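## Task

Read the ticket on the desk's front edge, which names three of the six empty labeled shelf spots. Place one yellow sponge from the desk at each of those three spots, sitting over its label and not reaching more than halfway toward a neighbouring label. Nothing new may end up on the floor, the robot must not tip over or finish leaning, and each sponge must stay put without the robot holding it.

## Robot and tools

ROBOT. A Hello Robot Stretch 3 with one arm: a two-wheel base (0.33 m long, 0.34 m wide), a lift sliding on a mast, and a telescoping arm that reaches out to the robot's right side. The gripper cannot move forward on its own; drive the base to shift it along the robot's x axis. Spins happen about the point between the drive wheels, 0.05 m behind the front edge. Stowed (arm retracted, wrist folded) the robot sweeps a 0.28 m radius when turning; an unfolded level wrist sticks out further. A loose object may occasionally be nudged by an outside push.

FRAMES. Base frame: origin on the floor between the drive wheels, x forward, y left, z up. hand_pose is reported in it, located where the closed fingertips meet; with all wrist joints at 0 that frame's x points up, y back toward the mast, z to the rear. Odometry frame = base frame at scene start; heading is positive leftward, range -3.142 to 3.142, and wheel slip counts as travel.

TOOLS.
execute_actions: {"actions": [one action] or [], "cameras": list of head_camera, nav_camera, wrist_camera or all; omitted/null = all, [] = none}. An action may hold "base", "joints", and optional "contact_limits"; its motions start together. base takes exactly one of {"translate_m": d} (relative offset, metres, -1 to 1, positive forward; no sideways motion) or {"rotate_rad": d} (relative turn, radians, -3.2 to 3.2, positive = counter-clockwise/left). joints is a dict of absolute targets by name: lift_m 0 to 1.1 (arm height); arm_m 0 to 0.52 (extension); wrist_yaw_rad -1.345 to 4.42 (0 along the arm, positive toward the front, 3.0 folded over the base); wrist_pitch_rad -1.57 to 0.451 (0 level, negative tips fingers down); wrist_roll_rad -2.911 to 2.911; gripper_m -0.089 to 0.179 (larger = wider; actual fingertip gap is 0.007 to 0.025 m less, zero under 0.007); head_pan_rad -3.953 to 1.73 (0 forward, -1.57 along the arm); head_tilt_rad -1.53 to 0.419 (negative looks down). contact_limits: {"arm_m": effort %, 1 to 100} halts the arm once its effort reaches that level and caps its holding force until the next action. Unknown keys or out-of-range values reject the whole call. Joints or base omitted from an action may still be driving to an earlier target.
wait: {"seconds": 0 to 10}; commands nothing, returns the same state and images.
zoom_image: {"camera": name, "region": [x0, y0, x1, y1]} pixels from the top-left of that camera's latest full image, at most 504x504.
finished_scene: {"scene": 1 or 2}; irreversible, reports success and gives the next task.

RESULT LINES. base_status/joint_status: done, off_target (stopped short, may still push), contact_stop, time_out, torque_fault; after the last three the old target is dropped. A lift or arm that hits something firmly stops and goes slack until commanded again (a slack lift may sag under load or be pushed up when fingertips close on a surface). on_its_own describes uncommanded joints; "held at" is the held target, not the position. motor_effort: % of max, positive toward larger values, peak in brackets; readings are noisy and biased. Wrist servos shut off for 10 s after sustained hard load (torque_fault). lidar_m: 12 distances from the base origin, 30-degree sectors starting straight ahead and going counter-clockwise (4th left, 7th behind, 10th right), plane 0.17 m high, range 0.15 to 12 m, "-" = nothing; blind to glass and to the robot, partly blocked by the mast and by the robot when the lift is low. wrist_depth_mm and head_depth_mm: 7x7 median depths (45 to 1000 mm wrist, 280 to 4000 mm head, head grid in the sideways-sent image). base_tilt in degrees, forward/right positive, with a fixed bias up to about 4 degrees. turned_by_wheels and turned_by_imu give turn since the last result. pictures lists the returned images in order; the calibration line gives intrinsics and base-to-camera transforms, updated when they change.

SPEED. Full base speed (0.30 m/s, 1.9 rad/s) only when stowed: lift_m under 0.30, arm_m under 0.03, wrist_yaw_rad over 2.54; otherwise 0.10 m/s and 0.63 rad/s.

GRIPPING. Close to a value below the object's width (lower squeezes harder, but a stall guard eases force, so heavy or slick items may slip; send a new value to re-squeeze). Open at least 0.02 above the touch value to let go. Neither the reading nor done proves a grasp; check the cameras.

AVOID. Fold or unfold the wrist only with lift_m between 0.32 and 0.95, pitch -0.4 and roll near 0; once folded, the lift may go down to 0.25. With yaw below -0.4 keep pitch at -0.5 or lower. Arm pushes against rigid things with the gripper above roughly 0.45 m can tip the robot, especially with a raised contact limit or a repeated push. Do not drive while gripping or pressing on something fixed, and avoid snagging furniture, above all reversing. If tilted: reverse the last move in small steps, pull the gripper free, and drop lift_m to about 0.2 if still leaning. Avoid drops, slams and very hard pushes, and leave nothing on the floor.

Each tool is called after "Request:" by a JSON object that holds its "fn" and its "kwargs", one argument or row to a line.

## Session

Request:
{"fn": "execute_actions", "kwargs": {
  "actions": []
}}

Scene clock: 0.00 s.
base_odometry: x=+0.000 y=+0.000 heading=+0.000 (m, m, rad; odometry frame)
turned_by_wheels: +0.000 (rad since the last result)
turned_by_imu: +0.000 (rad since the last result)
base_tilt: forward=-1.1 right=+0.7 (deg)
lidar_m: 2.78 2.70 2.56 1.66 1.52 1.54 1.91 1.36 1.19 1.71 2.22 2.27
head_depth_mm: 1952 2497 2512 2523 2485 2510 2433 / 1933 2658 2732 2749 2711 2757 2483 / 1931 2835 3053 3085 3053 2929 2488 / 1892 2810 3422 3444 3440 2837 2493 / 1897 2782 3559 3504 3509 3396 2536 / 1899 2785 3265 3243 3259 3157 2538 / 1895 2435 2950 2936 2980 2858 2532
base_status: not commanded
joint_positions: lift_m=+0.388 arm_m=-0.002 wrist_yaw_rad=+2.825 wrist_pitch_rad=-0.503 wrist_roll_rad=-0.011 gripper_m=+0.037 head_pan_rad=+0.018 head_tilt_rad=+0.010
joint_status: not commanded
motor_effort: left_wheel=+1 right_wheel=+0 lift_m=+33 arm_m=+1 wrist_yaw_rad=+1 wrist_pitch_rad=+6 wrist_roll_rad=+0 gripper_m=+0 head_pan_rad=+1 head_tilt_rad=+2 (%)
hand_pose: x=+0.0451 y=+0.0590 z=+0.3819 quat_wxyz=(+0.282, +0.700, +0.068, +0.652) (m; base frame)
wrist_depth_mm: - - - - - - - / - - - - - - - / - - 986 980 929 933 940 / - 799 796 788 771 773 750 / 664 688 678 662 678 654 641 / 596 - 603 573 572 577 562 / 520 511 - 514 493 506 498
pictures: head_camera (sideways: a quarter turn clockwise sets it upright), nav_camera (sideways: a quarter turn counterclockwise sets it upright), wrist_camera
Images, in order (width x height): head_camera 896x504, nav_camera 672x504, wrist_camera 644x364.

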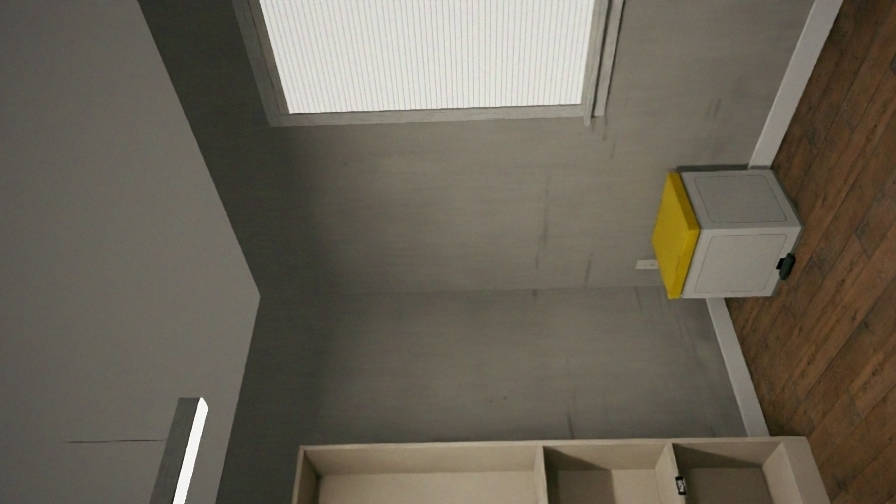

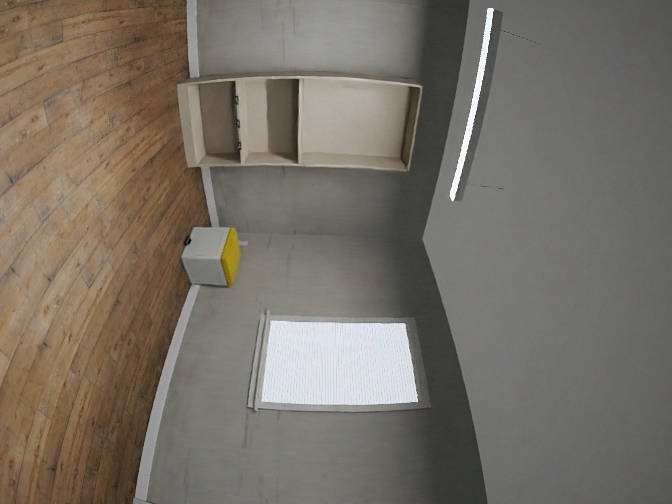

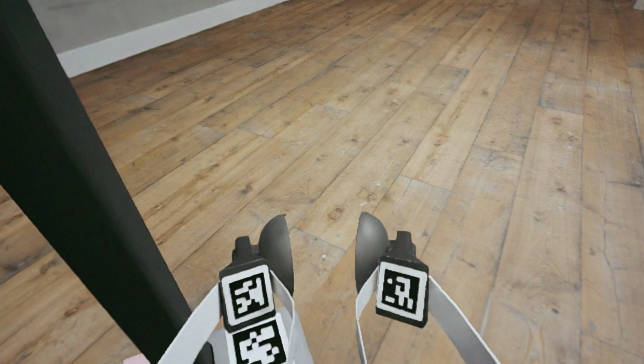

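Request:
{"fn": "execute_actions", "kwargs": {
  "actions": [
    {"joints":{"head_pan_rad":1.5,"head_tilt_rad":-0.4}}
  ],
  "cameras": ["head_camera","nav_camera"]
}}

Request:
{"fn": "execute_actions", "kwargs": {
  "actions": [
    {"joints":{"head_pan_rad":-1.5}}
  ],
  "cameras": ["head_camera","nav_camera"]
}}

Request:
{"fn": "execute_actions", "kwargs": {
  "actions": [
    {"joints":{"head_pan_rad":-3.1}}
  ],
  "cameras": ["head_camera","nav_camera"]
}}

Scene clock: 2.10 s.
base_odometry: x=+0.000 y=+0.000 heading=+0.000 (m, m, rad; odometry frame)
turned_by_wheels: +0.000 (rad since the last result)
turned_by_imu: +0.000 (rad since the last result)
base_tilt: forward=-1.1 right=+0.7 (deg)
lidar_m: 2.78 2.71 2.56 1.66 1.52 1.54 1.90 1.37 1.20 1.71 2.23 2.27
head_depth_mm: 2714 2867 3087 3157 2372 1803 1471 / 2359 2534 2755 2943 2383 1811 1466 / 2126 2243 2437 2634 2406 1815 1479 / 1911 2053 2162 2330 2350 1829 1474 / 1742 1876 1941 2054 2182 1811 1474 / 1606 1684 1786 1889 2000 1841 1475 / 1478 1551 1566 1709 1807 1798 1481
base_status: not commanded
joint_positions: lift_m=+0.388 arm_m=-0.002 wrist_yaw_rad=+2.825 wrist_pitch_rad=-0.503 wrist_roll_rad=-0.011 gripper_m=+0.037 head_pan_rad=+1.493 head_tilt_rad=-0.395
joint_status: all done
motor_effort: left_wheel=+1(0) right_wheel=+0(0) lift_m=+33(33) arm_m=+1(1) wrist_yaw_rad=+1(1) wrist_pitch_rad=+5(5) wrist_roll_rad=+0(0) gripper_m=+0(0) head_pan_rad=+3(34) head_tilt_rad=-3(27) (%)
hand_pose: x=+0.0451 y=+0.0590 z=+0.3819 quat_wxyz=(+0.282, +0.700, +0.068, +0.652) (m; base frame)
wrist_depth_mm: - - - - - - - / - - - - - - - / - - - 963 959 959 930 / - 806 799 789 783 788 755 / 667 679 680 678 677 658 654 / 590 - 600 578 579 565 571 / 524 513 - 519 491 497 496
pictures: head_camera (sideways: a quarter turn clockwise sets it upright), nav_camera (sideways: a quarter turn counterclockwise sets it upright)
camera_calibration (this result's frames):
head_camera: T_world_to_cam=[[-0.041198, -0.353999, -0.934338, 1.23298], [-0.993895, 0.110311, 0.00202989, 0.00859721], [0.102349, 0.928717, -0.356383, 0.421662], [0, 0, 0, 1]] pos_world=[0.0161846, 0.0439227, 1.30228]
nav_camera: T_world_to_cam=[[0.0135233, 0.331108, 0.943496, -1.18682], [0.991858, -0.123938, 0.0292781, 0.0101723], [0.126629, 0.935418, -0.330088, 0.392259], [0, 0, 0, 1]] pos_world=[-0.0437113, 0.0273002, 1.24894]
Images, in order (width x height): head_camera 896x504, nav_camera 672x504.

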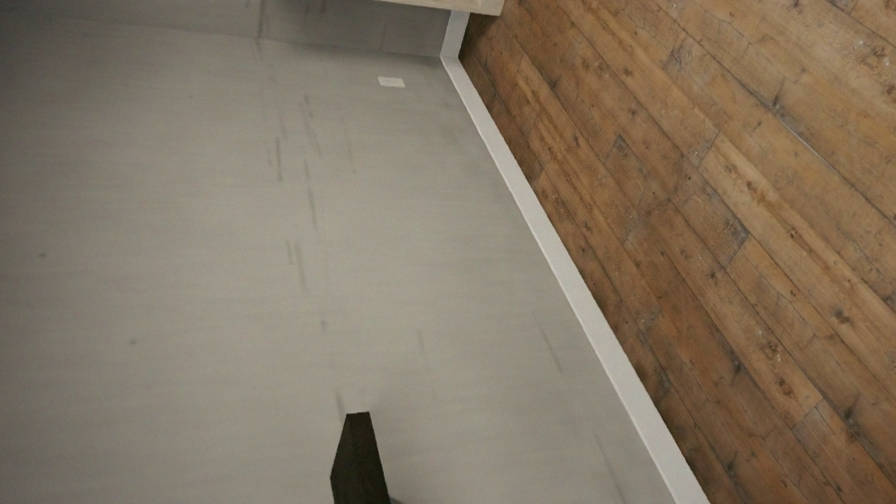

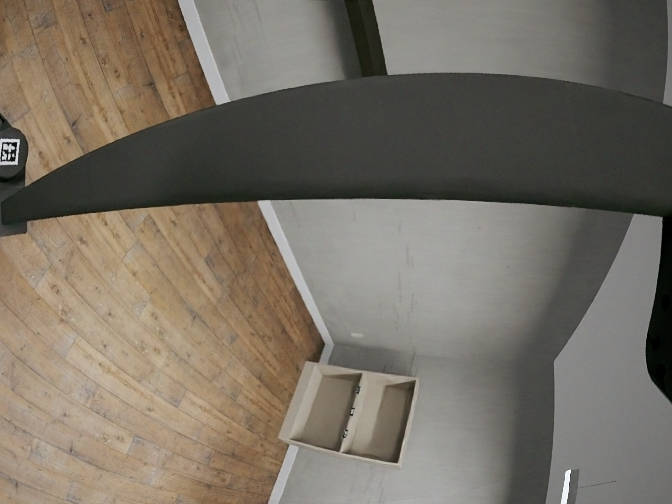

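Scene clock: 3.93 s.
base_odometry: x=+0.000 y=+0.000 heading=+0.000 (m, m, rad; odometry frame)
turned_by_wheels: +0.000 (rad since the last result)
turned_by_imu: +0.000 (rad since the last result)
base_tilt: forward=-1.1 right=+0.6 (deg)
lidar_m: 2.77 2.70 2.56 1.66 1.52 1.54 1.91 1.36 1.19 1.72 2.22 2.28
head_depth_mm: 1915 1984 1759 2176 2270 1822 1469 / 2088 2222 1770 1809 2049 1809 1462 / 2314 2436 2502 2801 2380 1825 1464 / 2452 2605 2777 2933 2398 1827 1475 / 2311 2457 2574 2749 2438 1827 1475 / 2161 2277 2427 2533 2447 1837 1483 / 2023 2121 2239 2351 2436 1842 1485
base_status: not commanded
joint_positions: lift_m=+0.388 arm_m=-0.002 wrist_yaw_rad=+2.825 wrist_pitch_rad=-0.503 wrist_roll_rad=-0.011 gripper_m=+0.037 head_pan_rad=-1.493 head_tilt_rad=-0.395
joint_status: all done
motor_effort: left_wheel=+1(0) right_wheel=-1(0) lift_m=+33(33) arm_m=+1(1) wrist_yaw_rad=+1(1) wrist_pitch_rad=+6(6) wrist_roll_rad=+0(0) gripper_m=+0(1) head_pan_rad=-3(33) head_tilt_rad=-3(2) (%)
hand_pose: x=+0.0451 y=+0.0590 z=+0.3819 quat_wxyz=(+0.282, +0.700, +0.068, +0.652) (m; base frame)
wrist_depth_mm: - - - - - - - / - - - - - - - / - - 990 983 958 944 919 / - 812 800 794 776 776 769 / 667 682 688 669 676 643 646 / 592 - 601 572 579 564 563 / 519 512 - 511 494 501 500
pictures: head_camera (sideways: a quarter turn clockwise sets it upright), nav_camera (sideways: a quarter turn counterclockwise sets it upright)
camera_calibration (this result's frames):
head_camera: T_world_to_cam=[[-0.0143464, 0.356363, -0.934237, 1.23269], [0.998962, 0.0455135, 0.00202072, -0.00354732], [0.0432405, -0.933238, -0.356646, 0.422365], [0, 0, 0, 1]] pos_world=[0.002965, -0.0449564, 1.30227]
nav_camera: T_world_to_cam=[[0.038127, -0.329451, 0.943402, -1.18685], [-0.999067, -0.0317437, 0.0292912, 0.0223], [0.0202971, -0.943639, -0.330354, 0.393254], [0, 0, 0, 1]] pos_world=[0.0595482, -0.0192112, 1.24893]
Images, in order (width x height): head_camera 896x504, nav_camera 672x504.

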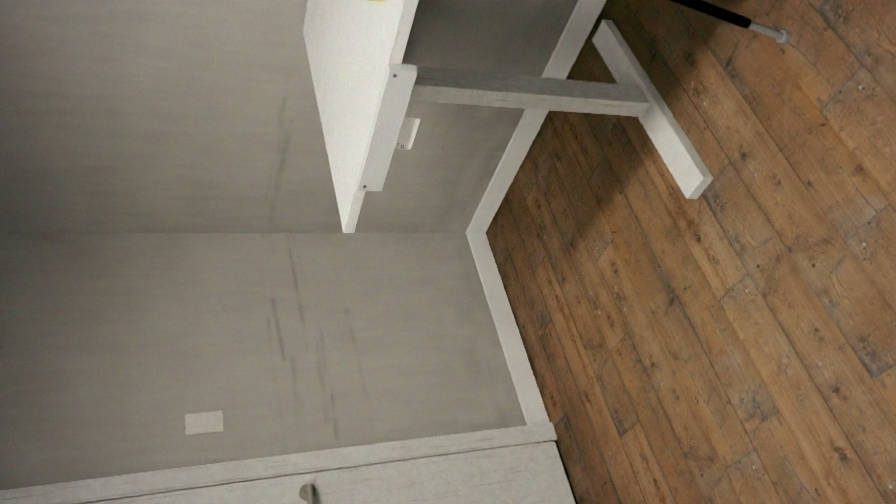

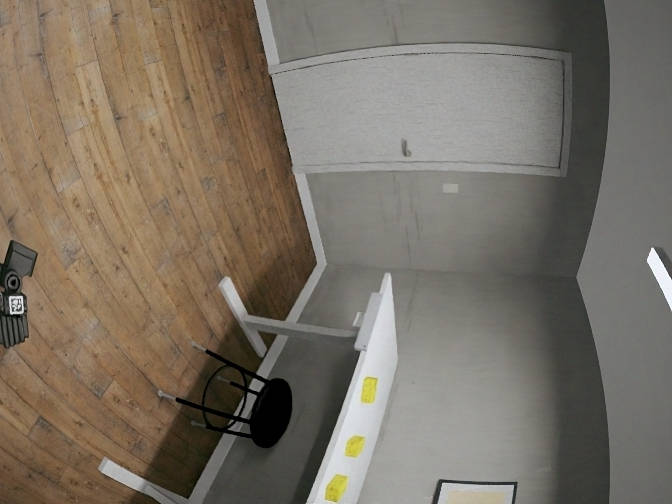

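Scene clock: 5.23 s.
base_odometry: x=+0.000 y=+0.000 heading=+0.000 (m, m, rad; odometry frame)
turned_by_wheels: +0.000 (rad since the last result)
turned_by_imu: +0.000 (rad since the last result)
base_tilt: forward=-1.1 right=+0.6 (deg)
lidar_m: 2.78 2.71 2.56 1.67 1.52 1.53 1.90 1.37 1.20 1.71 2.22 2.28
head_depth_mm: 1566 1645 1716 1809 1911 1815 1467 / 1690 1792 1899 2010 2113 1806 1470 / 1882 1990 2095 2262 2313 1820 1471 / 2006 2128 2275 2431 2399 1824 1475 / 1882 1981 2102 2257 2315 1815 1469 / 1768 1860 1951 2076 2169 1820 1478 / 1659 1726 1832 1930 2027 1840 1485
base_status: not commanded
joint_positions: lift_m=+0.388 arm_m=-0.002 wrist_yaw_rad=+2.825 wrist_pitch_rad=-0.503 wrist_roll_rad=-0.011 gripper_m=+0.037 head_pan_rad=-3.093 head_tilt_rad=-0.395
joint_status: all done
motor_effort: left_wheel=+0(0) right_wheel=-1(0) lift_m=+33(33) arm_m=+1(1) wrist_yaw_rad=+0(1) wrist_pitch_rad=+6(5) wrist_roll_rad=+0(0) gripper_m=-1(1) head_pan_rad=-1(32) head_tilt_rad=-2(3) (%)
hand_pose: x=+0.0451 y=+0.0590 z=+0.3819 quat_wxyz=(+0.282, +0.700, +0.068, +0.652) (m; base frame)
wrist_depth_mm: - - - - - - - / - - - - - - - / - - 965 978 937 929 926 / - 807 808 798 782 760 756 / 672 672 680 664 689 653 642 / 591 - 603 568 562 565 563 / 516 507 - 512 495 495 496
pictures: head_camera (sideways: a quarter turn clockwise sets it upright), nav_camera (sideways: a quarter turn counterclockwise sets it upright)
camera_calibration (this result's frames):
head_camera: T_world_to_cam=[[0.356655, 0.00393536, -0.934228, 1.23041], [0.0163234, -0.999865, 0.00201985, 0.00244793], [-0.934093, -0.0159701, -0.356671, 0.42836], [0, 0, 0, 1]] pos_world=[-0.0387457, 0.00444645, 1.30227]
nav_camera: T_world_to_cam=[[-0.33045, -0.0284916, 0.943394, -1.18459], [-0.00255723, 0.999568, 0.0292924, 0.0162196], [-0.94382, 0.00726719, -0.330379, 0.399168], [0, 0, 0, 1]] pos_world=[-0.0146623, -0.0528643, 1.24893]
Images, in order (width x height): head_camera 896x504, nav_camera 672x504.

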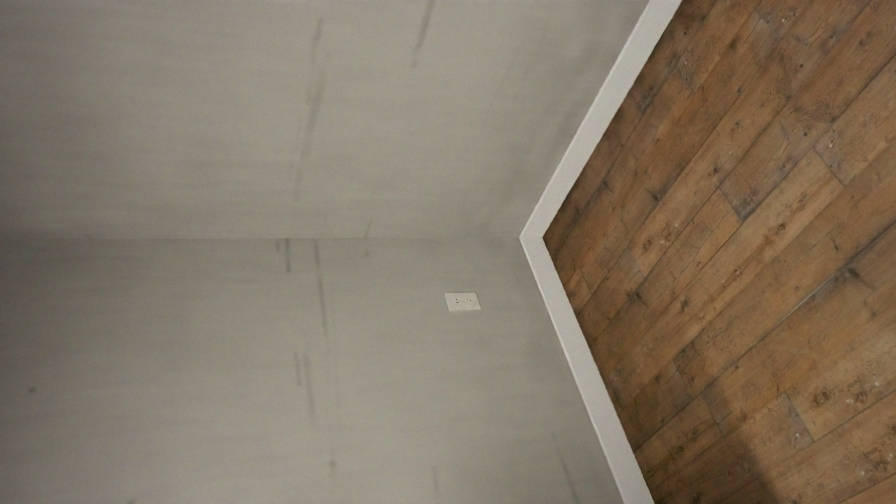

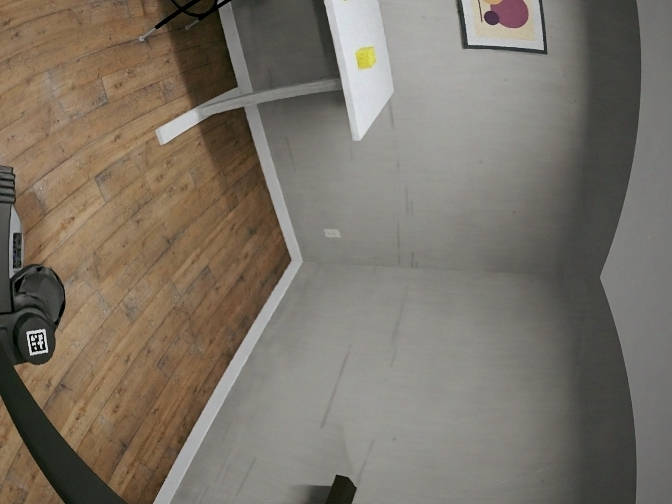

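Request:
{"fn": "execute_actions", "kwargs": {
  "actions": [
    {"base":{"rotate_rad":-0.87},"joints":{"head_pan_rad":-1.35,"lift_m":0.28}}
  ],
  "cameras": ["head_camera","nav_camera"]
}}

Scene clock: 8.50 s.
base_odometry: x=+0.000 y=+0.000 heading=-0.870 (m, m, rad; odometry frame)
turned_by_wheels: -0.870 (rad since the last result)
turned_by_imu: -0.875 (rad since the last result)
base_tilt: forward=-1.1 right=+0.6 (deg)
lidar_m: 2.23 2.36 2.77 2.68 2.09 1.57 1.52 1.59 1.86 1.37 1.20 2.30
head_depth_mm: 1497 1599 1650 1176 1901 1767 1461 / 1504 1626 1693 1846 1992 1766 1475 / 1526 1652 1717 1882 2036 1824 1468 / 1572 1668 1739 1944 2093 1818 1469 / 1601 1713 1783 1977 1593 1768 1469 / 1643 1756 1803 2022 1510 1838 1486 / 1667 1774 1839 2048 2162 1783 1479
base_status: done
joint_positions: lift_m=+0.280 arm_m=-0.002 wrist_yaw_rad=+2.825 wrist_pitch_rad=-0.505 wrist_roll_rad=-0.011 gripper_m=+0.037 head_pan_rad=-1.357 head_tilt_rad=-0.395
joint_status: all done
motor_effort: left_wheel=+4(15) right_wheel=-2(9) lift_m=+29(33) arm_m=+1(1) wrist_yaw_rad=+0(1) wrist_pitch_rad=+6(7) wrist_roll_rad=+0(0) gripper_m=+0(0) head_pan_rad=+2(33) head_tilt_rad=-2(3) (%)
hand_pose: x=+0.0450 y=+0.0588 z=+0.2737 quat_wxyz=(+0.283, +0.700, +0.068, +0.652) (m; base frame)
wrist_depth_mm: - - - - - - - / - - - 984 944 942 930 / - 796 784 758 760 724 736 / - 645 623 617 615 609 600 / 526 541 538 523 532 516 516 / 469 - - 453 454 448 446 / - - - 410 390 393 393
pictures: head_camera (sideways: a quarter turn clockwise sets it upright), nav_camera (sideways: a quarter turn counterclockwise sets it upright)
camera_calibration (this result's frames):
head_camera: T_world_to_cam=[[-0.0625734, 0.351644, -0.93404, 1.23273], [0.983601, 0.180347, 0.00200277, -0.00343024], [0.169156, -0.918598, -0.357162, 0.422269], [0, 0, 0, 1]] pos_world=[0.00908076, -0.0449671, 1.30224]
nav_camera: T_world_to_cam=[[0.0824923, -0.321765, 0.943219, -1.18688], [-0.985566, -0.166735, 0.0293167, 0.0221844], [0.147835, -0.932023, -0.330875, 0.393153], [0, 0, 0, 1]] pos_world=[0.0616509, -0.0117691, 1.24892]
Images, in order (width x height): head_camera 896x504, nav_camera 672x504.

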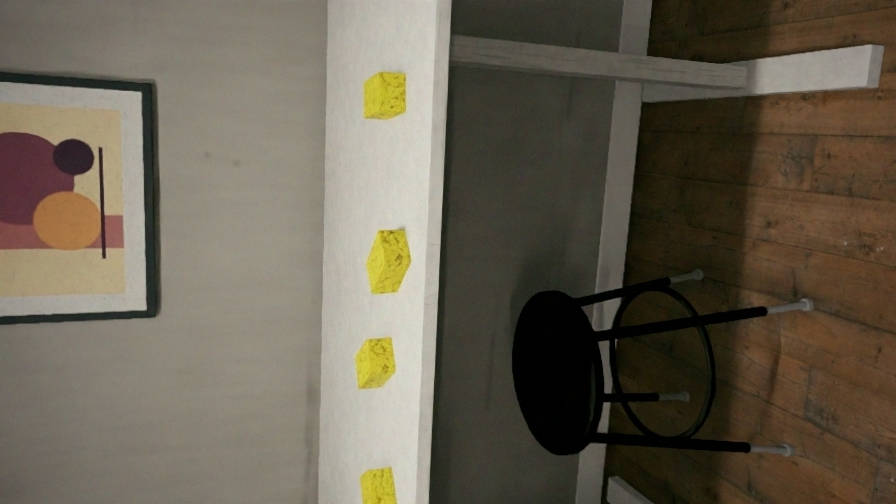

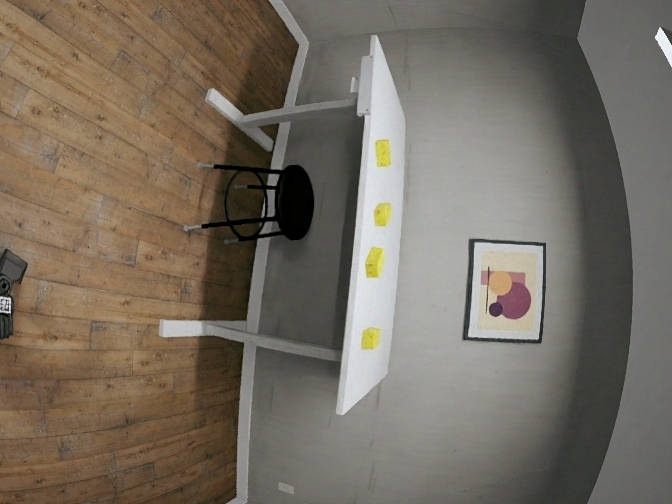

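Request:
{"fn": "execute_actions", "kwargs": {
  "actions": [
    {"base":{"rotate_rad":-0.55}}
  ],
  "cameras": []
}}

Request:
{"fn": "execute_actions", "kwargs": {
  "actions": [
    {"base":{"translate_m":1.0}}
  ],
  "cameras": []
}}

Request:
{"fn": "execute_actions", "kwargs": {
  "actions": [
    {"base":{"rotate_rad":0.55},"joints":{"lift_m":0.6,"wrist_pitch_rad":-0.4,"head_pan_rad":-1.57,"head_tilt_rad":-0.7}}
  ],
  "cameras": []
}}

Request:
{"fn": "execute_actions", "kwargs": {
  "actions": [
    {"joints":{"wrist_yaw_rad":0,"gripper_m":0.17}}
  ],
  "cameras": []
}}

Request:
{"fn": "execute_actions", "kwargs": {
  "actions": [
    {"joints":{"wrist_pitch_rad":0.3}}
  ]
}}

Scene clock: 11.13 s.
base_odometry: x=+0.000 y=+0.000 heading=-1.420 (m, m, rad; odometry frame)
turned_by_wheels: -0.550 (rad since the last result)
turned_by_imu: -0.552 (rad since the last result)
base_tilt: forward=-1.1 right=+0.6 (deg)
lidar_m: 2.31 2.22 2.35 2.78 2.69 2.15 1.58 1.52 1.58 1.87 1.37 1.31
head_depth_mm: 1860 1993 2128 2280 2355 1801 1459 / 1789 1925 2061 2227 2335 1815 1470 / 1714 1850 1966 2112 2229 1818 1467 / 1672 1762 1886 2021 2135 1822 1471 / 1622 1716 1813 1938 2061 1827 1472 / 1555 1646 1716 1211 1958 1694 1479 / 1515 1587 1632 1118 1916 1827 1474
base_status: done
joint_positions: lift_m=+0.280 arm_m=-0.002 wrist_yaw_rad=+2.825 wrist_pitch_rad=-0.505 wrist_roll_rad=-0.011 gripper_m=+0.037 head_pan_rad=-1.357 head_tilt_rad=-0.395
joint_status: not commanded
motor_effort: left_wheel=+4(14) right_wheel=-3(8) lift_m=+29(29) arm_m=+1(1) wrist_yaw_rad=+1(1) wrist_pitch_rad=+6(6) wrist_roll_rad=+0(0) gripper_m=+0(0) head_pan_rad=+2(2) head_tilt_rad=-3(3) (%)
hand_pose: x=+0.0450 y=+0.0588 z=+0.2737 quat_wxyz=(+0.283, +0.700, +0.068, +0.652) (m; base frame)
wrist_depth_mm: - - - - - - - / - - - 977 959 943 911 / - 789 770 750 753 729 737 / - 637 624 629 625 598 606 / 526 544 532 525 532 522 509 / 467 - - 453 454 453 442 / - - - 412 388 400 390
pictures: none
No camera images: the call's "cameras" was empty. Leave "cameras" out to get every camera's image.

Scene clock: 16.13 s.
base_odometry: x=+0.151 y=-0.989 heading=-1.420 (m, m, rad; odometry frame)
turned_by_wheels: +0.000 (rad since the last result)
turned_by_imu: -0.002 (rad since the last result)
base_tilt: forward=-1.1 right=+0.6 (deg)
lidar_m: 1.40 1.36 1.41 1.96 3.23 3.39 2.49 2.40 1.32 0.66 0.86 0.86
head_depth_mm: 1320 1435 1510 941 745 1766 1469 / 1259 1371 1459 827 710 1699 1398 / 1218 1318 1400 948 680 1035 1366 / 1175 1263 1339 952 635 1041 940 / 1152 1225 1304 957 645 1000 1400 / 1116 1191 1248 962 653 533 1480 / 1087 1138 1206 967 655 515 1449
base_status: done
joint_positions: lift_m=+0.280 arm_m=-0.002 wrist_yaw_rad=+2.825 wrist_pitch_rad=-0.505 wrist_roll_rad=-0.011 gripper_m=+0.037 head_pan_rad=-1.357 head_tilt_rad=-0.395
joint_status: not commanded
motor_effort: left_wheel=+4(16) right_wheel=-3(6) lift_m=+29(29) arm_m=+1(1) wrist_yaw_rad=+1(1) wrist_pitch_rad=+6(6) wrist_roll_rad=+0(0) gripper_m=+0(0) head_pan_rad=+2(3) head_tilt_rad=-2(3) (%)
hand_pose: x=+0.0450 y=+0.0588 z=+0.2737 quat_wxyz=(+0.283, +0.700, +0.068, +0.652) (m; base frame)
wrist_depth_mm: - - - - - - - / - - - 998 959 940 913 / - 786 779 770 753 745 716 / - 643 632 627 613 605 611 / 528 546 531 524 534 514 512 / 468 - - 456 454 443 440 / - - - 409 393 392 391
pictures: none
No camera images: the call's "cameras" was empty. Leave "cameras" out to get every camera's image.

Scene clock: 19.87 s.
base_odometry: x=+0.151 y=-0.989 heading=-0.870 (m, m, rad; odometry frame)
turned_by_wheels: +0.550 (rad since the last result)
turned_by_imu: +0.554 (rad since the last result)
base_tilt: forward=-1.1 right=+0.7 (deg)
lidar_m: 1.36 1.42 2.02 3.20 3.32 2.47 2.40 1.32 0.66 0.86 0.87 1.39
head_depth_mm: 1134 1019 641 1063 979 1407 1220 / 1133 1014 680 603 1024 1350 1214 / 1131 1017 708 580 1636 1408 1217 / 1121 1017 709 575 1673 1411 1221 / 1118 1017 708 572 1671 1412 1221 / 1117 1016 707 567 1307 1377 1195 / 1117 1014 708 564 1678 1416 1222
base_status: done
joint_positions: lift_m=+0.600 arm_m=-0.002 wrist_yaw_rad=+2.825 wrist_pitch_rad=-0.419 wrist_roll_rad=-0.011 gripper_m=+0.037 head_pan_rad=-1.563 head_tilt_rad=-0.692
joint_status: all done
motor_effort: left_wheel=-3(12) right_wheel=+3(9) lift_m=+37(42) arm_m=+1(1) wrist_yaw_rad=+1(1) wrist_pitch_rad=+7(10) wrist_roll_rad=+0(0) gripper_m=-1(0) head_pan_rad=-2(15) head_tilt_rad=-5(27) (%)
hand_pose: x=+0.0487 y=+0.0699 z=+0.6123 quat_wxyz=(+0.255, +0.702, +0.038, +0.664) (m; base frame)
wrist_depth_mm: - - - - - - - / - - - - - - - / - - - - - - - / - - - - - - - / - - - - - - - / 887 900 928 882 858 864 842 / 776 - 760 769 738 759 748
pictures: none
No camera images: the call's "cameras" was empty. Leave "cameras" out to get every camera's image.

Scene clock: 22.27 s.
base_odometry: x=+0.151 y=-0.989 heading=-0.870 (m, m, rad; odometry frame)
turned_by_wheels: +0.000 (rad since the last result)
turned_by_imu: +0.000 (rad since the last result)
base_tilt: forward=-1.1 right=+0.6 (deg)
lidar_m: 1.36 1.42 2.02 3.19 3.33 2.47 2.40 1.32 0.66 0.86 0.86 1.39
head_depth_mm: 1134 1014 642 1063 976 1411 1222 / 1128 1020 678 604 1028 1345 1224 / 1122 1017 706 578 1642 1404 1223 / 1118 1019 709 575 1678 1407 1237 / 1118 1018 709 571 1670 1410 1207 / 1117 1016 708 567 1298 1372 1193 / 1115 1019 709 565 1670 1409 1216
base_status: not commanded
joint_positions: lift_m=+0.600 arm_m=-0.002 wrist_yaw_rad=+0.003 wrist_pitch_rad=-0.419 wrist_roll_rad=-0.011 gripper_m=+0.170 head_pan_rad=-1.563 head_tilt_rad=-0.692
joint_status: all done
motor_effort: left_wheel=-3(4) right_wheel=+3(3) lift_m=+37(37) arm_m=+1(1) wrist_yaw_rad=-4(4) wrist_pitch_rad=+8(8) wrist_roll_rad=+0(0) gripper_m=+2(85) head_pan_rad=-3(2) head_tilt_rad=-4(4) (%)
hand_pose: x=-0.0208 y=-0.3674 z=+0.6123 quat_wxyz=(+0.696, +0.149, -0.687, -0.145) (m; base frame)
wrist_depth_mm: 953 935 950 947 985 947 949 / - - - - - 508 495 / - - - - - 451 419 / - - - - - - - / - - 972 - 966 - - / 897 889 866 876 846 841 834 / - 777 746 753 755 744 728
pictures: none
No camera images: the call's "cameras" was empty. Leave "cameras" out to get every camera's image.

Scene clock: 23.47 s.
base_odometry: x=+0.151 y=-0.989 heading=-0.870 (m, m, rad; odometry frame)
turned_by_wheels: +0.000 (rad since the last result)
turned_by_imu: +0.000 (rad since the last result)
base_tilt: forward=-1.1 right=+0.6 (deg)
lidar_m: 1.36 1.43 2.02 3.20 3.30 2.46 2.40 1.32 0.66 0.86 0.87 1.39
head_depth_mm: 1130 1017 641 1069 979 1416 1224 / 1129 1013 678 603 1020 1351 1223 / 1124 1018 709 579 1632 1416 1214 / 1120 1014 711 575 1681 1401 1272 / 1119 1017 708 572 1673 1385 1220 / 1117 1020 706 566 1302 1377 1198 / 1115 1022 707 563 1675 1403 1217
base_status: not commanded
joint_positions: lift_m=+0.600 arm_m=-0.002 wrist_yaw_rad=+0.003 wrist_pitch_rad=+0.277 wrist_roll_rad=-0.011 gripper_m=+0.170 head_pan_rad=-1.563 head_tilt_rad=-0.692
joint_status: all done
motor_effort: left_wheel=-4(3) right_wheel=+3(2) lift_m=+37(37) arm_m=+1(1) wrist_yaw_rad=-4(4) wrist_pitch_rad=+9(10) wrist_roll_rad=+0(0) gripper_m=+1(1) head_pan_rad=-2(2) head_tilt_rad=-4(4) (%)
hand_pose: x=-0.0206 y=-0.3962 z=+0.7854 quat_wxyz=(+0.704, -0.097, -0.696, +0.098) (m; base frame)
wrist_depth_mm: - 249 248 248 249 268 269 / 247 246 248 248 251 327 334 / - 465 253 504 528 551 572 / - - 641 - - - - / - - - - - - - / - - - - - - - / - - - - - 610 551
pictures: head_camera (sideways: a quarter turn clockwise sets it upright), nav_camera (sideways: a quarter turn counterclockwise sets it upright), wrist_camera
camera_calibration (this result's frames):
head_camera: T_world_to_cam=[[0.00863992, 0.614005, -0.789255, 1.04346], [0.999688, -0.0237937, -0.00756687, 0.00892916], [-0.0234254, -0.788944, -0.614019, 0.757654], [0, 0, 0, 1]] pos_world=[-0.0001935, -0.042733, 1.28884]
nav_camera: T_world_to_cam=[[0.0169983, -0.592595, 0.805321, -1.00661], [-0.998751, 0.0277846, 0.0415264, 0.00638295], [-0.0469838, -0.805021, -0.591383, 0.733316], [0, 0, 0, 1]] pos_world=[0.0579396, -0.00635666, 1.24405]
wrist_camera: T_world_to_cam=[[-0.999731, 0.00053379, -0.0231701, -0.00229883], [0.0229893, -0.103877, -0.994324, 0.782149], [-0.0029376, -0.99459, 0.103837, -0.312143], [0, 0, 0, 1]] pos_world=[-0.0211962, -0.229206, 0.810069]
Images, in order (width x height): head_camera 896x504, nav_camera 672x504, wrist_camera 644x364.

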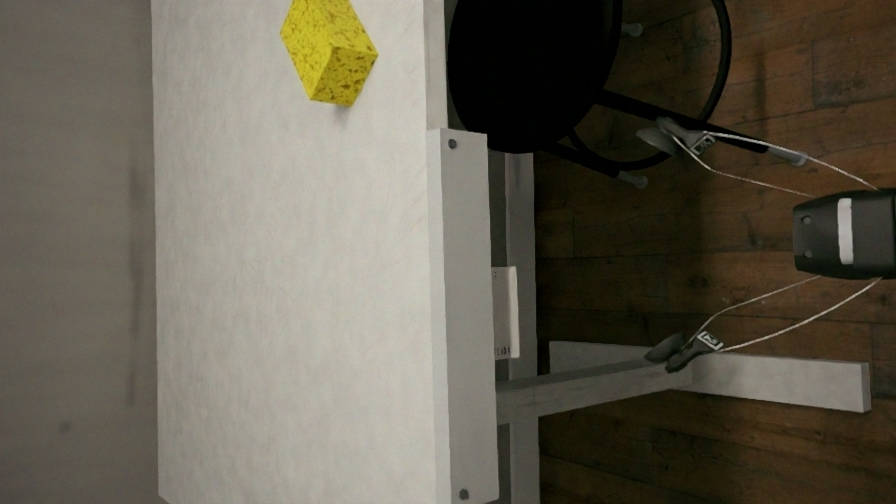

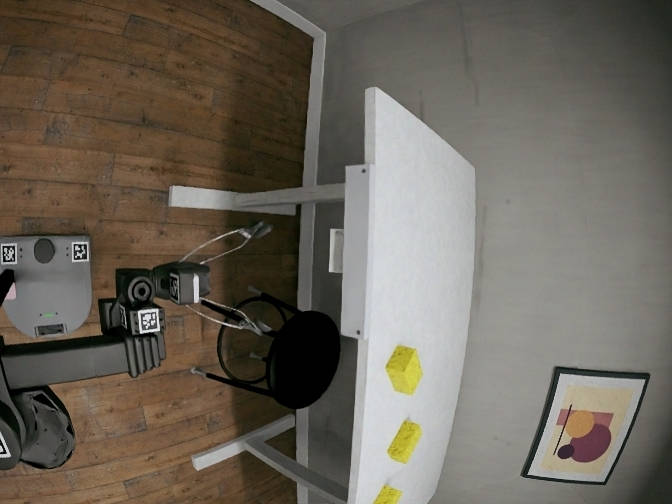

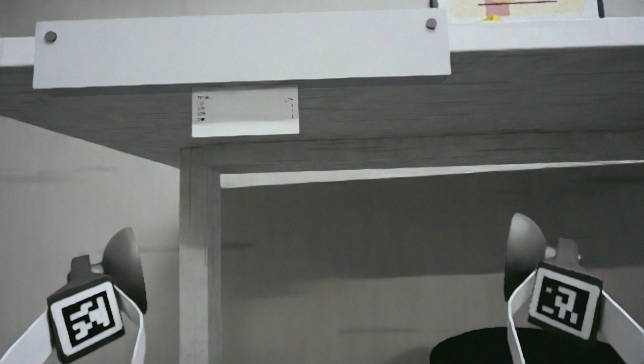

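Request:
{"fn": "zoom_image", "kwargs": {
  "camera": "wrist_camera",
  "region": [180,80,310,145]
}}

Region (180, 80, 310, 145) of wrist_camera's 644x364 image, scaled by 3.877.

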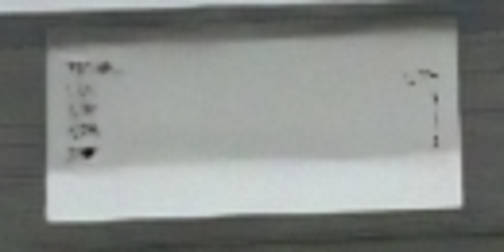

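Request:
{"fn": "execute_actions", "kwargs": {
  "actions": [
    {"base":{"translate_m":0.08},"joints":{"wrist_pitch_rad":0.2,"arm_m":0.12,"lift_m":0.65}}
  ],
  "cameras": ["wrist_camera"]
}}

Request:
{"fn": "zoom_image", "kwargs": {
  "camera": "wrist_camera",
  "region": [180,0,480,180]
}}

Scene clock: 27.23 s.
base_odometry: x=+0.202 y=-1.050 heading=-0.870 (m, m, rad; odometry frame)
turned_by_wheels: +0.000 (rad since the last result)
turned_by_imu: +0.000 (rad since the last result)
base_tilt: forward=-1.1 right=+0.6 (deg)
lidar_m: 1.28 1.34 1.90 3.16 3.43 2.55 2.48 1.38 0.69 0.84 1.37 1.31
head_depth_mm: 1139 1015 708 604 1011 1372 1241 / 1126 1016 707 582 1593 1440 - / 1124 1018 708 580 1668 1475 - / 1122 1017 707 576 1674 - 1175 / 1120 1018 707 571 1587 1376 1204 / 1117 1016 707 582 1684 1421 1212 / 1121 1187 707 603 1671 1405 1213
base_status: done
joint_positions: lift_m=+0.650 arm_m=+0.120 wrist_yaw_rad=+0.002 wrist_pitch_rad=+0.182 wrist_roll_rad=-0.011 gripper_m=+0.170 head_pan_rad=-1.563 head_tilt_rad=-0.692
joint_status: all done
motor_effort: left_wheel=-3(7) right_wheel=+2(7) lift_m=+37(36) arm_m=+3(5) wrist_yaw_rad=-2(4) wrist_pitch_rad=+8(7) wrist_roll_rad=+0(0) gripper_m=+1(0) head_pan_rad=-2(3) head_tilt_rad=-5(4) (%)
hand_pose: x=-0.0208 y=-0.5211 z=+0.8111 quat_wxyz=(+0.708, -0.063, -0.700, +0.064) (m; base frame)
wrist_depth_mm: 116 117 120 119 120 120 130 / 247 255 263 120 120 240 300 / 945 501 438 121 438 447 441 / 967 958 533 943 936 928 921 / 947 935 514 931 933 915 914 / 974 944 503 946 948 922 911 / - 944 949 927 934 928 530
pictures: wrist_camera
camera_calibration (this result's frames):
wrist_camera: T_world_to_cam=[[-0.999735, 0.00386068, -0.0227, -0.000565412], [0.0226644, -0.00903203, -0.999702, 0.848581], [-0.00406456, -0.999952, 0.00894214, -0.364864], [0, 0, 0, 1]] pos_world=[-0.0212809, -0.35718, 0.851578]
Images, in order (width x height): wrist_camera 644x364.

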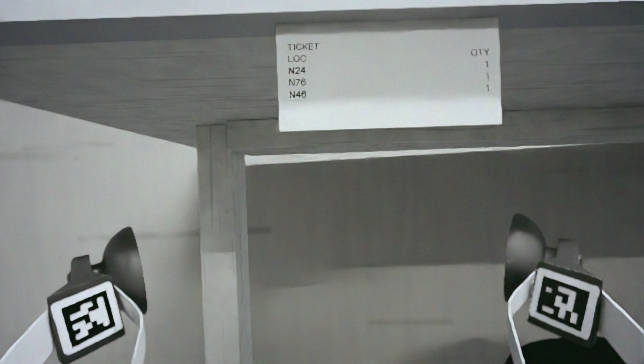

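Region (180, 0, 480, 180) of wrist_camera's 644x364 image, scaled by 1.680; it fills the top 302 rows of this view, and the rest is white.

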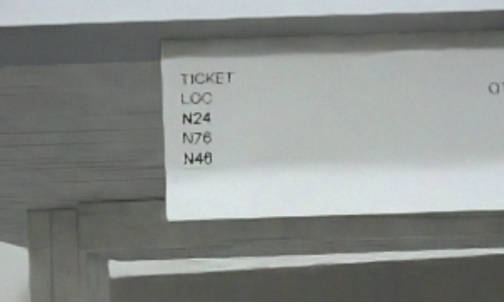

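Request:
{"fn": "execute_actions", "kwargs": {
  "actions": [
    {"joints":{"arm_m":0}}
  ],
  "cameras": []
}}

Request:
{"fn": "execute_actions", "kwargs": {
  "actions": [
    {"base":{"translate_m":-0.28},"joints":{"wrist_pitch_rad":-0.3,"lift_m":1.0,"head_pan_rad":-1.75}}
  ]
}}

Scene clock: 30.57 s.
base_odometry: x=+0.202 y=-1.050 heading=-0.870 (m, m, rad; odometry frame)
turned_by_wheels: +0.000 (rad since the last result)
turned_by_imu: +0.001 (rad since the last result)
base_tilt: forward=-1.1 right=+0.6 (deg)
lidar_m: 1.28 1.34 1.90 3.16 3.45 2.56 2.47 1.38 0.69 0.84 1.37 1.31
head_depth_mm: 1132 1012 707 603 1008 1384 1224 / 1134 1014 708 581 1598 1368 1215 / 1131 1019 708 581 1672 1415 1215 / 1122 1012 708 574 1672 1419 - / 1119 1015 707 572 1569 1345 1198 / 1113 1018 710 582 1691 1414 1222 / 1117 1181 707 605 1676 1409 1214
base_status: not commanded
joint_positions: lift_m=+0.650 arm_m=+0.000 wrist_yaw_rad=+0.002 wrist_pitch_rad=+0.181 wrist_roll_rad=-0.011 gripper_m=+0.170 head_pan_rad=-1.563 head_tilt_rad=-0.692
joint_status: all done
motor_effort: left_wheel=-3(3) right_wheel=+2(3) lift_m=+37(37) arm_m=-1(2) wrist_yaw_rad=-3(3) wrist_pitch_rad=+8(8) wrist_roll_rad=+0(0) gripper_m=-1(1) head_pan_rad=-2(2) head_tilt_rad=-4(4) (%)
hand_pose: x=-0.0209 y=-0.4016 z=+0.8111 quat_wxyz=(+0.708, -0.063, -0.700, +0.064) (m; base frame)
wrist_depth_mm: - - - 228 231 230 321 / 247 229 230 228 232 230 272 / - 494 524 239 415 556 559 / - - - - - - - / - - - - - - - / - - - - - - - / - - - - - 600 536
pictures: none
No camera images: the call's "cameras" was empty. Leave "cameras" out to get every camera's image.

Scene clock: 34.57 s.
base_odometry: x=+0.022 y=-0.836 heading=-0.870 (m, m, rad; odometry frame)
turned_by_wheels: +0.000 (rad since the last result)
turned_by_imu: +0.002 (rad since the last result)
base_tilt: forward=-1.1 right=+0.6 (deg)
lidar_m: 1.56 1.62 2.31 3.18 3.03 2.26 2.19 1.17 0.70 0.63 0.92 1.63
head_depth_mm: 1211 1018 815 - - - 1175 / 1194 1019 - - - - 1163 / 1161 1014 - - - - 1204 / 1142 1018 709 - - - 1168 / 1126 1022 741 - - - 1168 / 1096 1011 692 - 1596 1417 1217 / 1081 1020 709 582 1629 1412 1217
base_status: done
joint_positions: lift_m=+1.000 arm_m=+0.000 wrist_yaw_rad=+0.002 wrist_pitch_rad=-0.316 wrist_roll_rad=-0.011 gripper_m=+0.170 head_pan_rad=-1.743 head_tilt_rad=-0.692
joint_status: all done
motor_effort: left_wheel=-3(10) right_wheel=+2(3) lift_m=+37(38) arm_m=-1(1) wrist_yaw_rad=-2(3) wrist_pitch_rad=+7(8) wrist_roll_rad=+0(0) gripper_m=-1(1) head_pan_rad=-2(13) head_tilt_rad=-5(4) (%)
hand_pose: x=-0.0210 y=-0.3813 z=+1.0360 quat_wxyz=(+0.702, +0.113, -0.694, -0.110) (m; base frame)
wrist_depth_mm: 934 944 934 925 948 945 926 / - 970 921 895 869 836 788 / 591 573 564 541 524 424 505 / 419 409 400 358 388 379 370 / 323 321 312 309 306 310 310 / 287 290 - 830 775 - 893 / - - - 720 654 - -
pictures: head_camera (sideways: a quarter turn clockwise sets it upright), nav_camera (sideways: a quarter turn counterclockwise sets it upright), wrist_camera
camera_calibration (this result's frames):
head_camera: T_world_to_cam=[[0.118414, 0.60254, -0.789255, 1.04279], [0.979281, -0.202365, -0.00756687, 0.00905364], [-0.164277, -0.772006, -0.614019, 0.758513], [0, 0, 0, 1]] pos_world=[-0.00774156, -0.0409161, 1.28884]
nav_camera: T_world_to_cam=[[-0.0893579, -0.586066, 0.805321, -1.00596], [-0.977644, 0.206124, 0.0415264, 0.00625419], [-0.190333, -0.783607, -0.591383, 0.73419], [0, 0, 0, 1]] pos_world=[0.0559643, -0.0155339, 1.24405]
wrist_camera: T_world_to_cam=[[-0.99975, 0.0145499, -0.0169535, 0.00192693], [0.0217996, 0.469266, -0.882788, 1.13587], [-0.0048888, -0.882937, -0.469466, 0.313204], [0, 0, 0, 1]] pos_world=[-0.0213038, -0.256513, 1.1498]
Images, in order (width x height): head_camera 896x504, nav_camera 672x504, wrist_camera 644x364.

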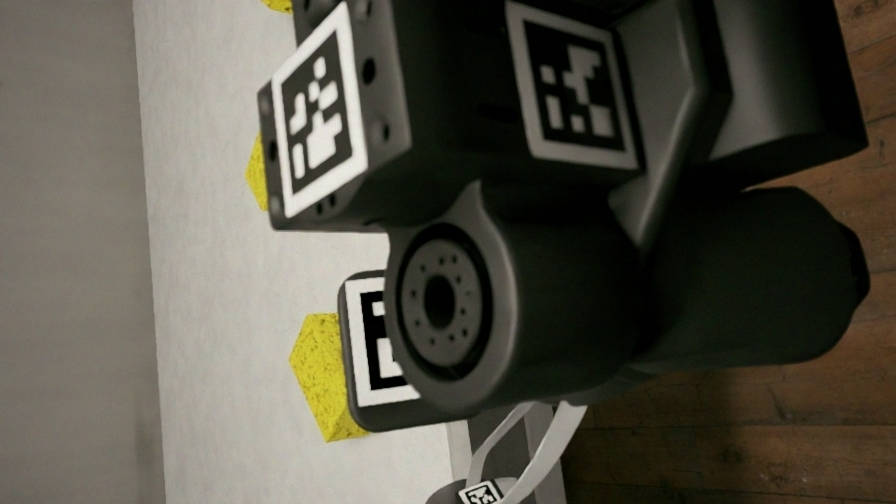

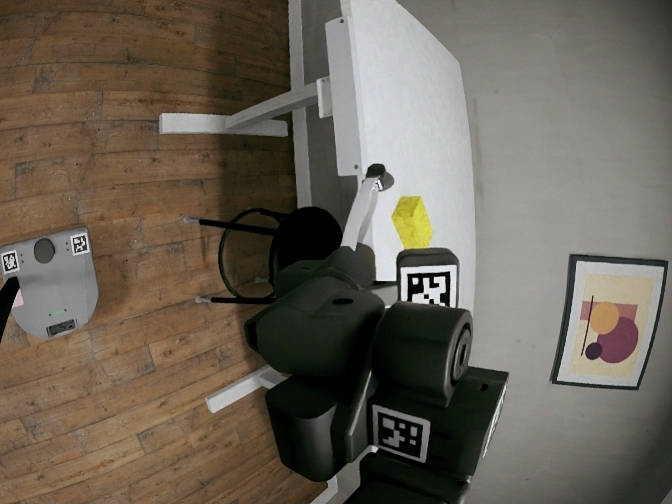

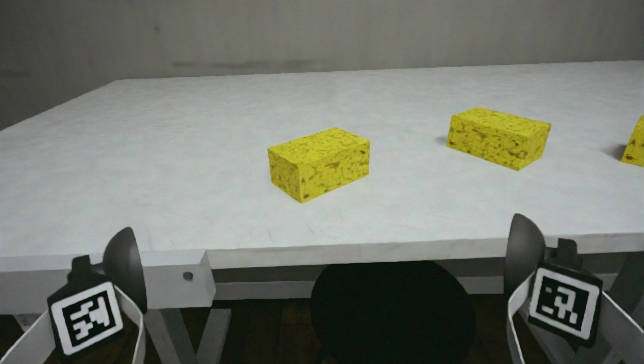

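Request:
{"fn": "execute_actions", "kwargs": {
  "actions": [
    {"base":{"translate_m":-0.12},"joints":{"wrist_yaw_rad":0.6,"lift_m":1.04,"arm_m":0.27,"gripper_m":0.179}}
  ],
  "cameras": ["wrist_camera","nav_camera"]
}}

Scene clock: 38.67 s.
base_odometry: x=-0.056 y=-0.744 heading=-0.870 (m, m, rad; odometry frame)
turned_by_wheels: +0.000 (rad since the last result)
turned_by_imu: +0.001 (rad since the last result)
base_tilt: forward=-1.1 right=+0.7 (deg)
lidar_m: 1.68 1.75 2.50 3.19 2.86 2.14 2.07 1.79 0.65 0.63 0.97 1.76
head_depth_mm: - - 652 1765 1547 1405 1223 / - - 678 1740 1676 1412 1217 / - 954 706 1701 1673 1403 1219 / - 904 670 1058 1010 1353 1209 / - - 679 603 950 1415 1214 / - - 679 603 961 1352 1197 / 1046 - 615 581 1586 1417 1216
base_status: done
joint_positions: lift_m=+1.040 arm_m=+0.270 wrist_yaw_rad=+0.598 wrist_pitch_rad=-0.317 wrist_roll_rad=-0.011 gripper_m=+0.179 head_pan_rad=-1.743 head_tilt_rad=-0.692
joint_status: all done
motor_effort: left_wheel=-3(10) right_wheel=+2(4) lift_m=+37(39) arm_m=+3(2) wrist_yaw_rad=+3(5) wrist_pitch_rad=+7(7) wrist_roll_rad=+0(0) gripper_m=+0(48) head_pan_rad=-2(2) head_tilt_rad=-4(4) (%)
hand_pose: x=+0.1113 y=-0.6098 z=+1.0758 quat_wxyz=(+0.704, +0.312, -0.630, +0.100) (m; base frame)
wrist_depth_mm: - - - 895 741 640 576 / - - - 900 795 693 613 / - - 658 657 643 625 614 / 501 483 480 472 464 454 451 / 386 388 376 372 364 360 359 / 327 309 309 304 302 297 301 / - 264 262 209 214 254 241
pictures: nav_camera (sideways: a quarter turn counterclockwise sets it upright), wrist_camera
camera_calibration (this result's frames):
nav_camera: T_world_to_cam=[[-0.0894975, -0.586045, 0.805321, -1.00596], [-0.977595, 0.206357, 0.0415264, 0.00625388], [-0.19052, -0.783561, -0.591383, 0.734192], [0, 0, 0, 1]] pos_world=[0.0559606, -0.0155457, 1.24405]
wrist_camera: T_world_to_cam=[[-0.835674, -0.548964, -0.0169384, -0.223679], [-0.245742, 0.401312, -0.88236, 1.26324], [0.491182, -0.733203, -0.47027, 0.167666], [0, 0, 0, 1]] pos_world=[0.0411553, -0.506814, 1.1897]
Images, in order (width x height): nav_camera 672x504, wrist_camera 644x364.

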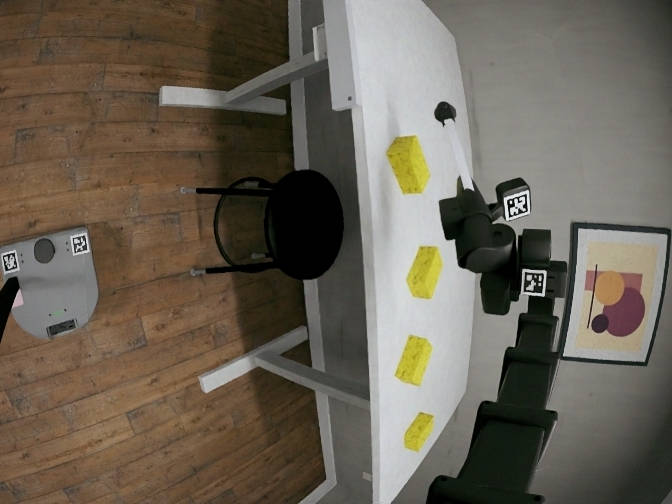

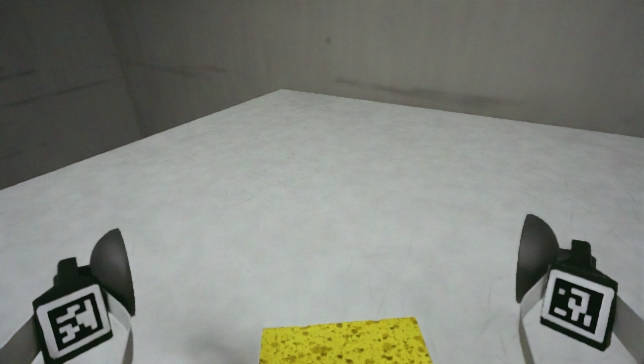

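Request:
{"fn": "execute_actions", "kwargs": {
  "actions": [
    {"base":{"translate_m":-0.014},"joints":{"lift_m":0.952}}
  ],
  "cameras": ["wrist_camera"]
}}

Request:
{"fn": "execute_actions", "kwargs": {
  "actions": [
    {"joints":{"gripper_m":0.07}}
  ],
  "cameras": ["wrist_camera"]
}}

Request:
{"fn": "execute_actions", "kwargs": {
  "actions": [
    {"joints":{"lift_m":1.0}}
  ],
  "cameras": ["wrist_camera"]
}}

Scene clock: 41.07 s.
base_odometry: x=-0.065 y=-0.733 heading=-0.870 (m, m, rad; odometry frame)
turned_by_wheels: +0.000 (rad since the last result)
turned_by_imu: +0.000 (rad since the last result)
base_tilt: forward=-1.1 right=+0.6 (deg)
lidar_m: 1.70 1.76 2.51 3.19 2.85 2.12 2.06 1.79 0.65 0.64 0.98 1.77
head_depth_mm: 1207 1009 673 - - 1413 1223 / 1184 1015 - - 1619 1412 1221 / 1162 1080 - 1735 1675 1407 1213 / 1140 1151 650 1092 1026 1357 1225 / 1116 - - 602 948 1408 1221 / 1099 1081 - 1061 946 1380 1198 / 1073 1080 - 580 1588 1413 1227
base_status: done
joint_positions: lift_m=+0.952 arm_m=+0.270 wrist_yaw_rad=+0.598 wrist_pitch_rad=-0.317 wrist_roll_rad=-0.011 gripper_m=+0.179 head_pan_rad=-1.743 head_tilt_rad=-0.692
joint_status: all done
motor_effort: left_wheel=-3(9) right_wheel=+2(6) lift_m=+29(28) arm_m=+3(3) wrist_yaw_rad=+2(3) wrist_pitch_rad=+7(7) wrist_roll_rad=+0(0) gripper_m=+0(0) head_pan_rad=-2(2) head_tilt_rad=-5(4) (%)
hand_pose: x=+0.1113 y=-0.6098 z=+0.9881 quat_wxyz=(+0.704, +0.312, -0.630, +0.100) (m; base frame)
wrist_depth_mm: - - - 876 745 651 570 / - - 682 662 632 600 578 / 441 431 418 408 396 381 378 / 312 306 298 294 287 284 277 / 240 243 168 158 166 224 222 / - 194 132 133 135 185 189 / - 164 141 143 149 157 150
pictures: wrist_camera
camera_calibration (this result's frames):
wrist_camera: T_world_to_cam=[[-0.835674, -0.548964, -0.0169385, -0.225164], [-0.245742, 0.401313, -0.88236, 1.18586], [0.491181, -0.733203, -0.47027, 0.126421], [0, 0, 0, 1]] pos_world=[0.0411553, -0.506814, 1.10199]
Images, in order (width x height): wrist_camera 644x364.

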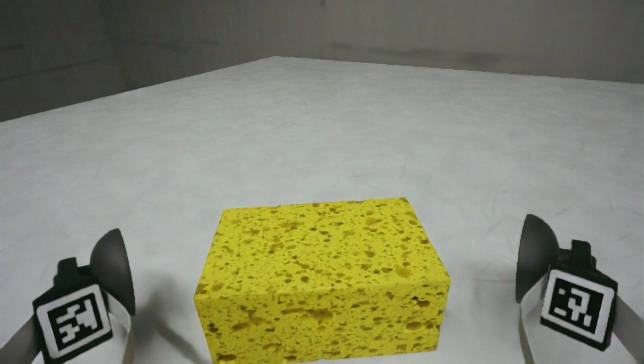

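Scene clock: 42.63 s.
base_odometry: x=-0.065 y=-0.733 heading=-0.870 (m, m, rad; odometry frame)
turned_by_wheels: +0.000 (rad since the last result)
turned_by_imu: +0.000 (rad since the last result)
base_tilt: forward=-1.1 right=+0.7 (deg)
lidar_m: 1.70 1.77 2.52 3.19 2.84 2.13 2.06 1.79 0.65 0.64 0.98 1.77
head_depth_mm: 1204 1014 672 - - 1411 1214 / 1183 1018 - - 1632 1415 1215 / 1163 1082 - 1725 1671 1411 1212 / 1133 1155 652 1089 1028 1342 1213 / 1113 - - 605 947 1408 1218 / 1094 1075 - 1065 950 1386 1198 / 1078 1078 - 580 1608 1402 1222
base_status: not commanded
joint_positions: lift_m=+0.952 arm_m=+0.270 wrist_yaw_rad=+0.598 wrist_pitch_rad=-0.317 wrist_roll_rad=-0.011 gripper_m=+0.071 head_pan_rad=-1.743 head_tilt_rad=-0.692
joint_status: all done
motor_effort: left_wheel=-3(3) right_wheel=+3(2) lift_m=+29(29) arm_m=+3(3) wrist_yaw_rad=+2(3) wrist_pitch_rad=+7(7) wrist_roll_rad=+0(0) gripper_m=-14(90) head_pan_rad=-1(2) head_tilt_rad=-5(5) (%)
hand_pose: x=+0.1113 y=-0.6098 z=+0.9881 quat_wxyz=(+0.704, +0.312, -0.630, +0.100) (m; base frame)
wrist_depth_mm: - - - 876 734 648 570 / - - 677 657 635 606 572 / 437 423 420 405 394 390 380 / 312 304 298 293 288 284 278 / 241 239 164 158 157 229 220 / 196 197 131 132 133 191 183 / 166 159 141 141 146 153 156
pictures: wrist_camera
camera_calibration (this result's frames):
wrist_camera: T_world_to_cam=[[-0.835674, -0.548964, -0.016938, -0.225165], [-0.245743, 0.401312, -0.88236, 1.18586], [0.491181, -0.733203, -0.47027, 0.126421], [0, 0, 0, 1]] pos_world=[0.0411553, -0.506814, 1.10199]
Images, in order (width x height): wrist_camera 644x364.

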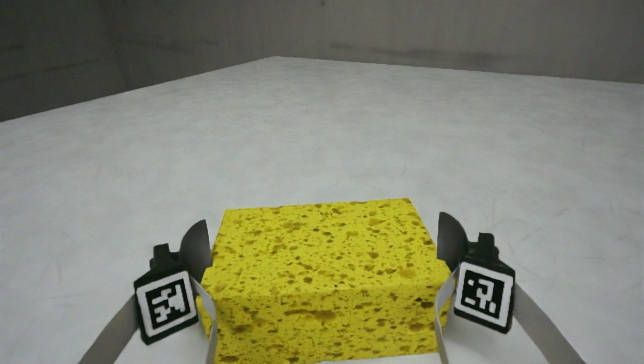

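Scene clock: 43.90 s.
base_odometry: x=-0.065 y=-0.733 heading=-0.870 (m, m, rad; odometry frame)
turned_by_wheels: +0.000 (rad since the last result)
turned_by_imu: +0.000 (rad since the last result)
base_tilt: forward=-1.1 right=+0.6 (deg)
lidar_m: 1.70 1.77 2.51 3.19 2.84 2.12 2.06 1.80 0.65 0.63 0.98 1.77
head_depth_mm: 1207 1155 - - 1527 1410 1225 / 1175 - - 1797 1676 1413 1212 / 1149 - 680 1695 1685 1415 1217 / 1112 - 660 1089 1028 1357 1221 / 1089 - 651 604 947 1411 1214 / 1086 - - 604 950 1383 1197 / 1079 - 638 582 1585 1413 1220
base_status: not commanded
joint_positions: lift_m=+1.000 arm_m=+0.270 wrist_yaw_rad=+0.598 wrist_pitch_rad=-0.318 wrist_roll_rad=-0.011 gripper_m=+0.071 head_pan_rad=-1.743 head_tilt_rad=-0.692
joint_status: all done
motor_effort: left_wheel=-3(3) right_wheel=+2(3) lift_m=+37(40) arm_m=+3(3) wrist_yaw_rad=+2(2) wrist_pitch_rad=+7(7) wrist_roll_rad=+0(0) gripper_m=-13(14) head_pan_rad=-3(2) head_tilt_rad=-4(4) (%)
hand_pose: x=+0.1113 y=-0.6098 z=+1.0356 quat_wxyz=(+0.704, +0.312, -0.630, +0.100) (m; base frame)
wrist_depth_mm: - - - 870 752 645 567 / - - - 872 750 679 596 / - 574 553 542 525 516 498 / 409 403 401 389 384 376 368 / 318 315 164 159 156 303 292 / 258 264 131 132 133 254 243 / 220 211 141 141 146 203 207
pictures: wrist_camera
camera_calibration (this result's frames):
wrist_camera: T_world_to_cam=[[-0.835683, -0.548951, -0.0169226, -0.224369], [-0.246221, 0.402017, -0.881906, 1.2277], [0.490926, -0.732827, -0.471122, 0.14997], [0, 0, 0, 1]] pos_world=[0.0411613, -0.506824, 1.14958]
Images, in order (width x height): wrist_camera 644x364.

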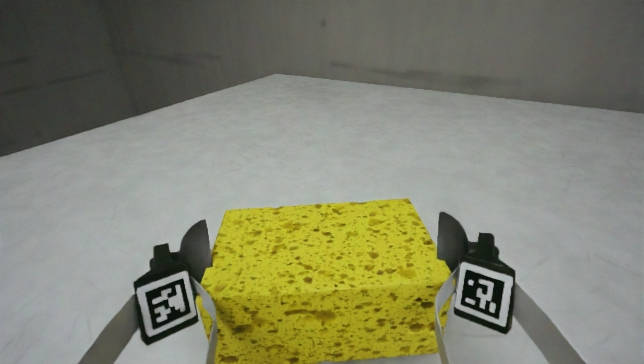

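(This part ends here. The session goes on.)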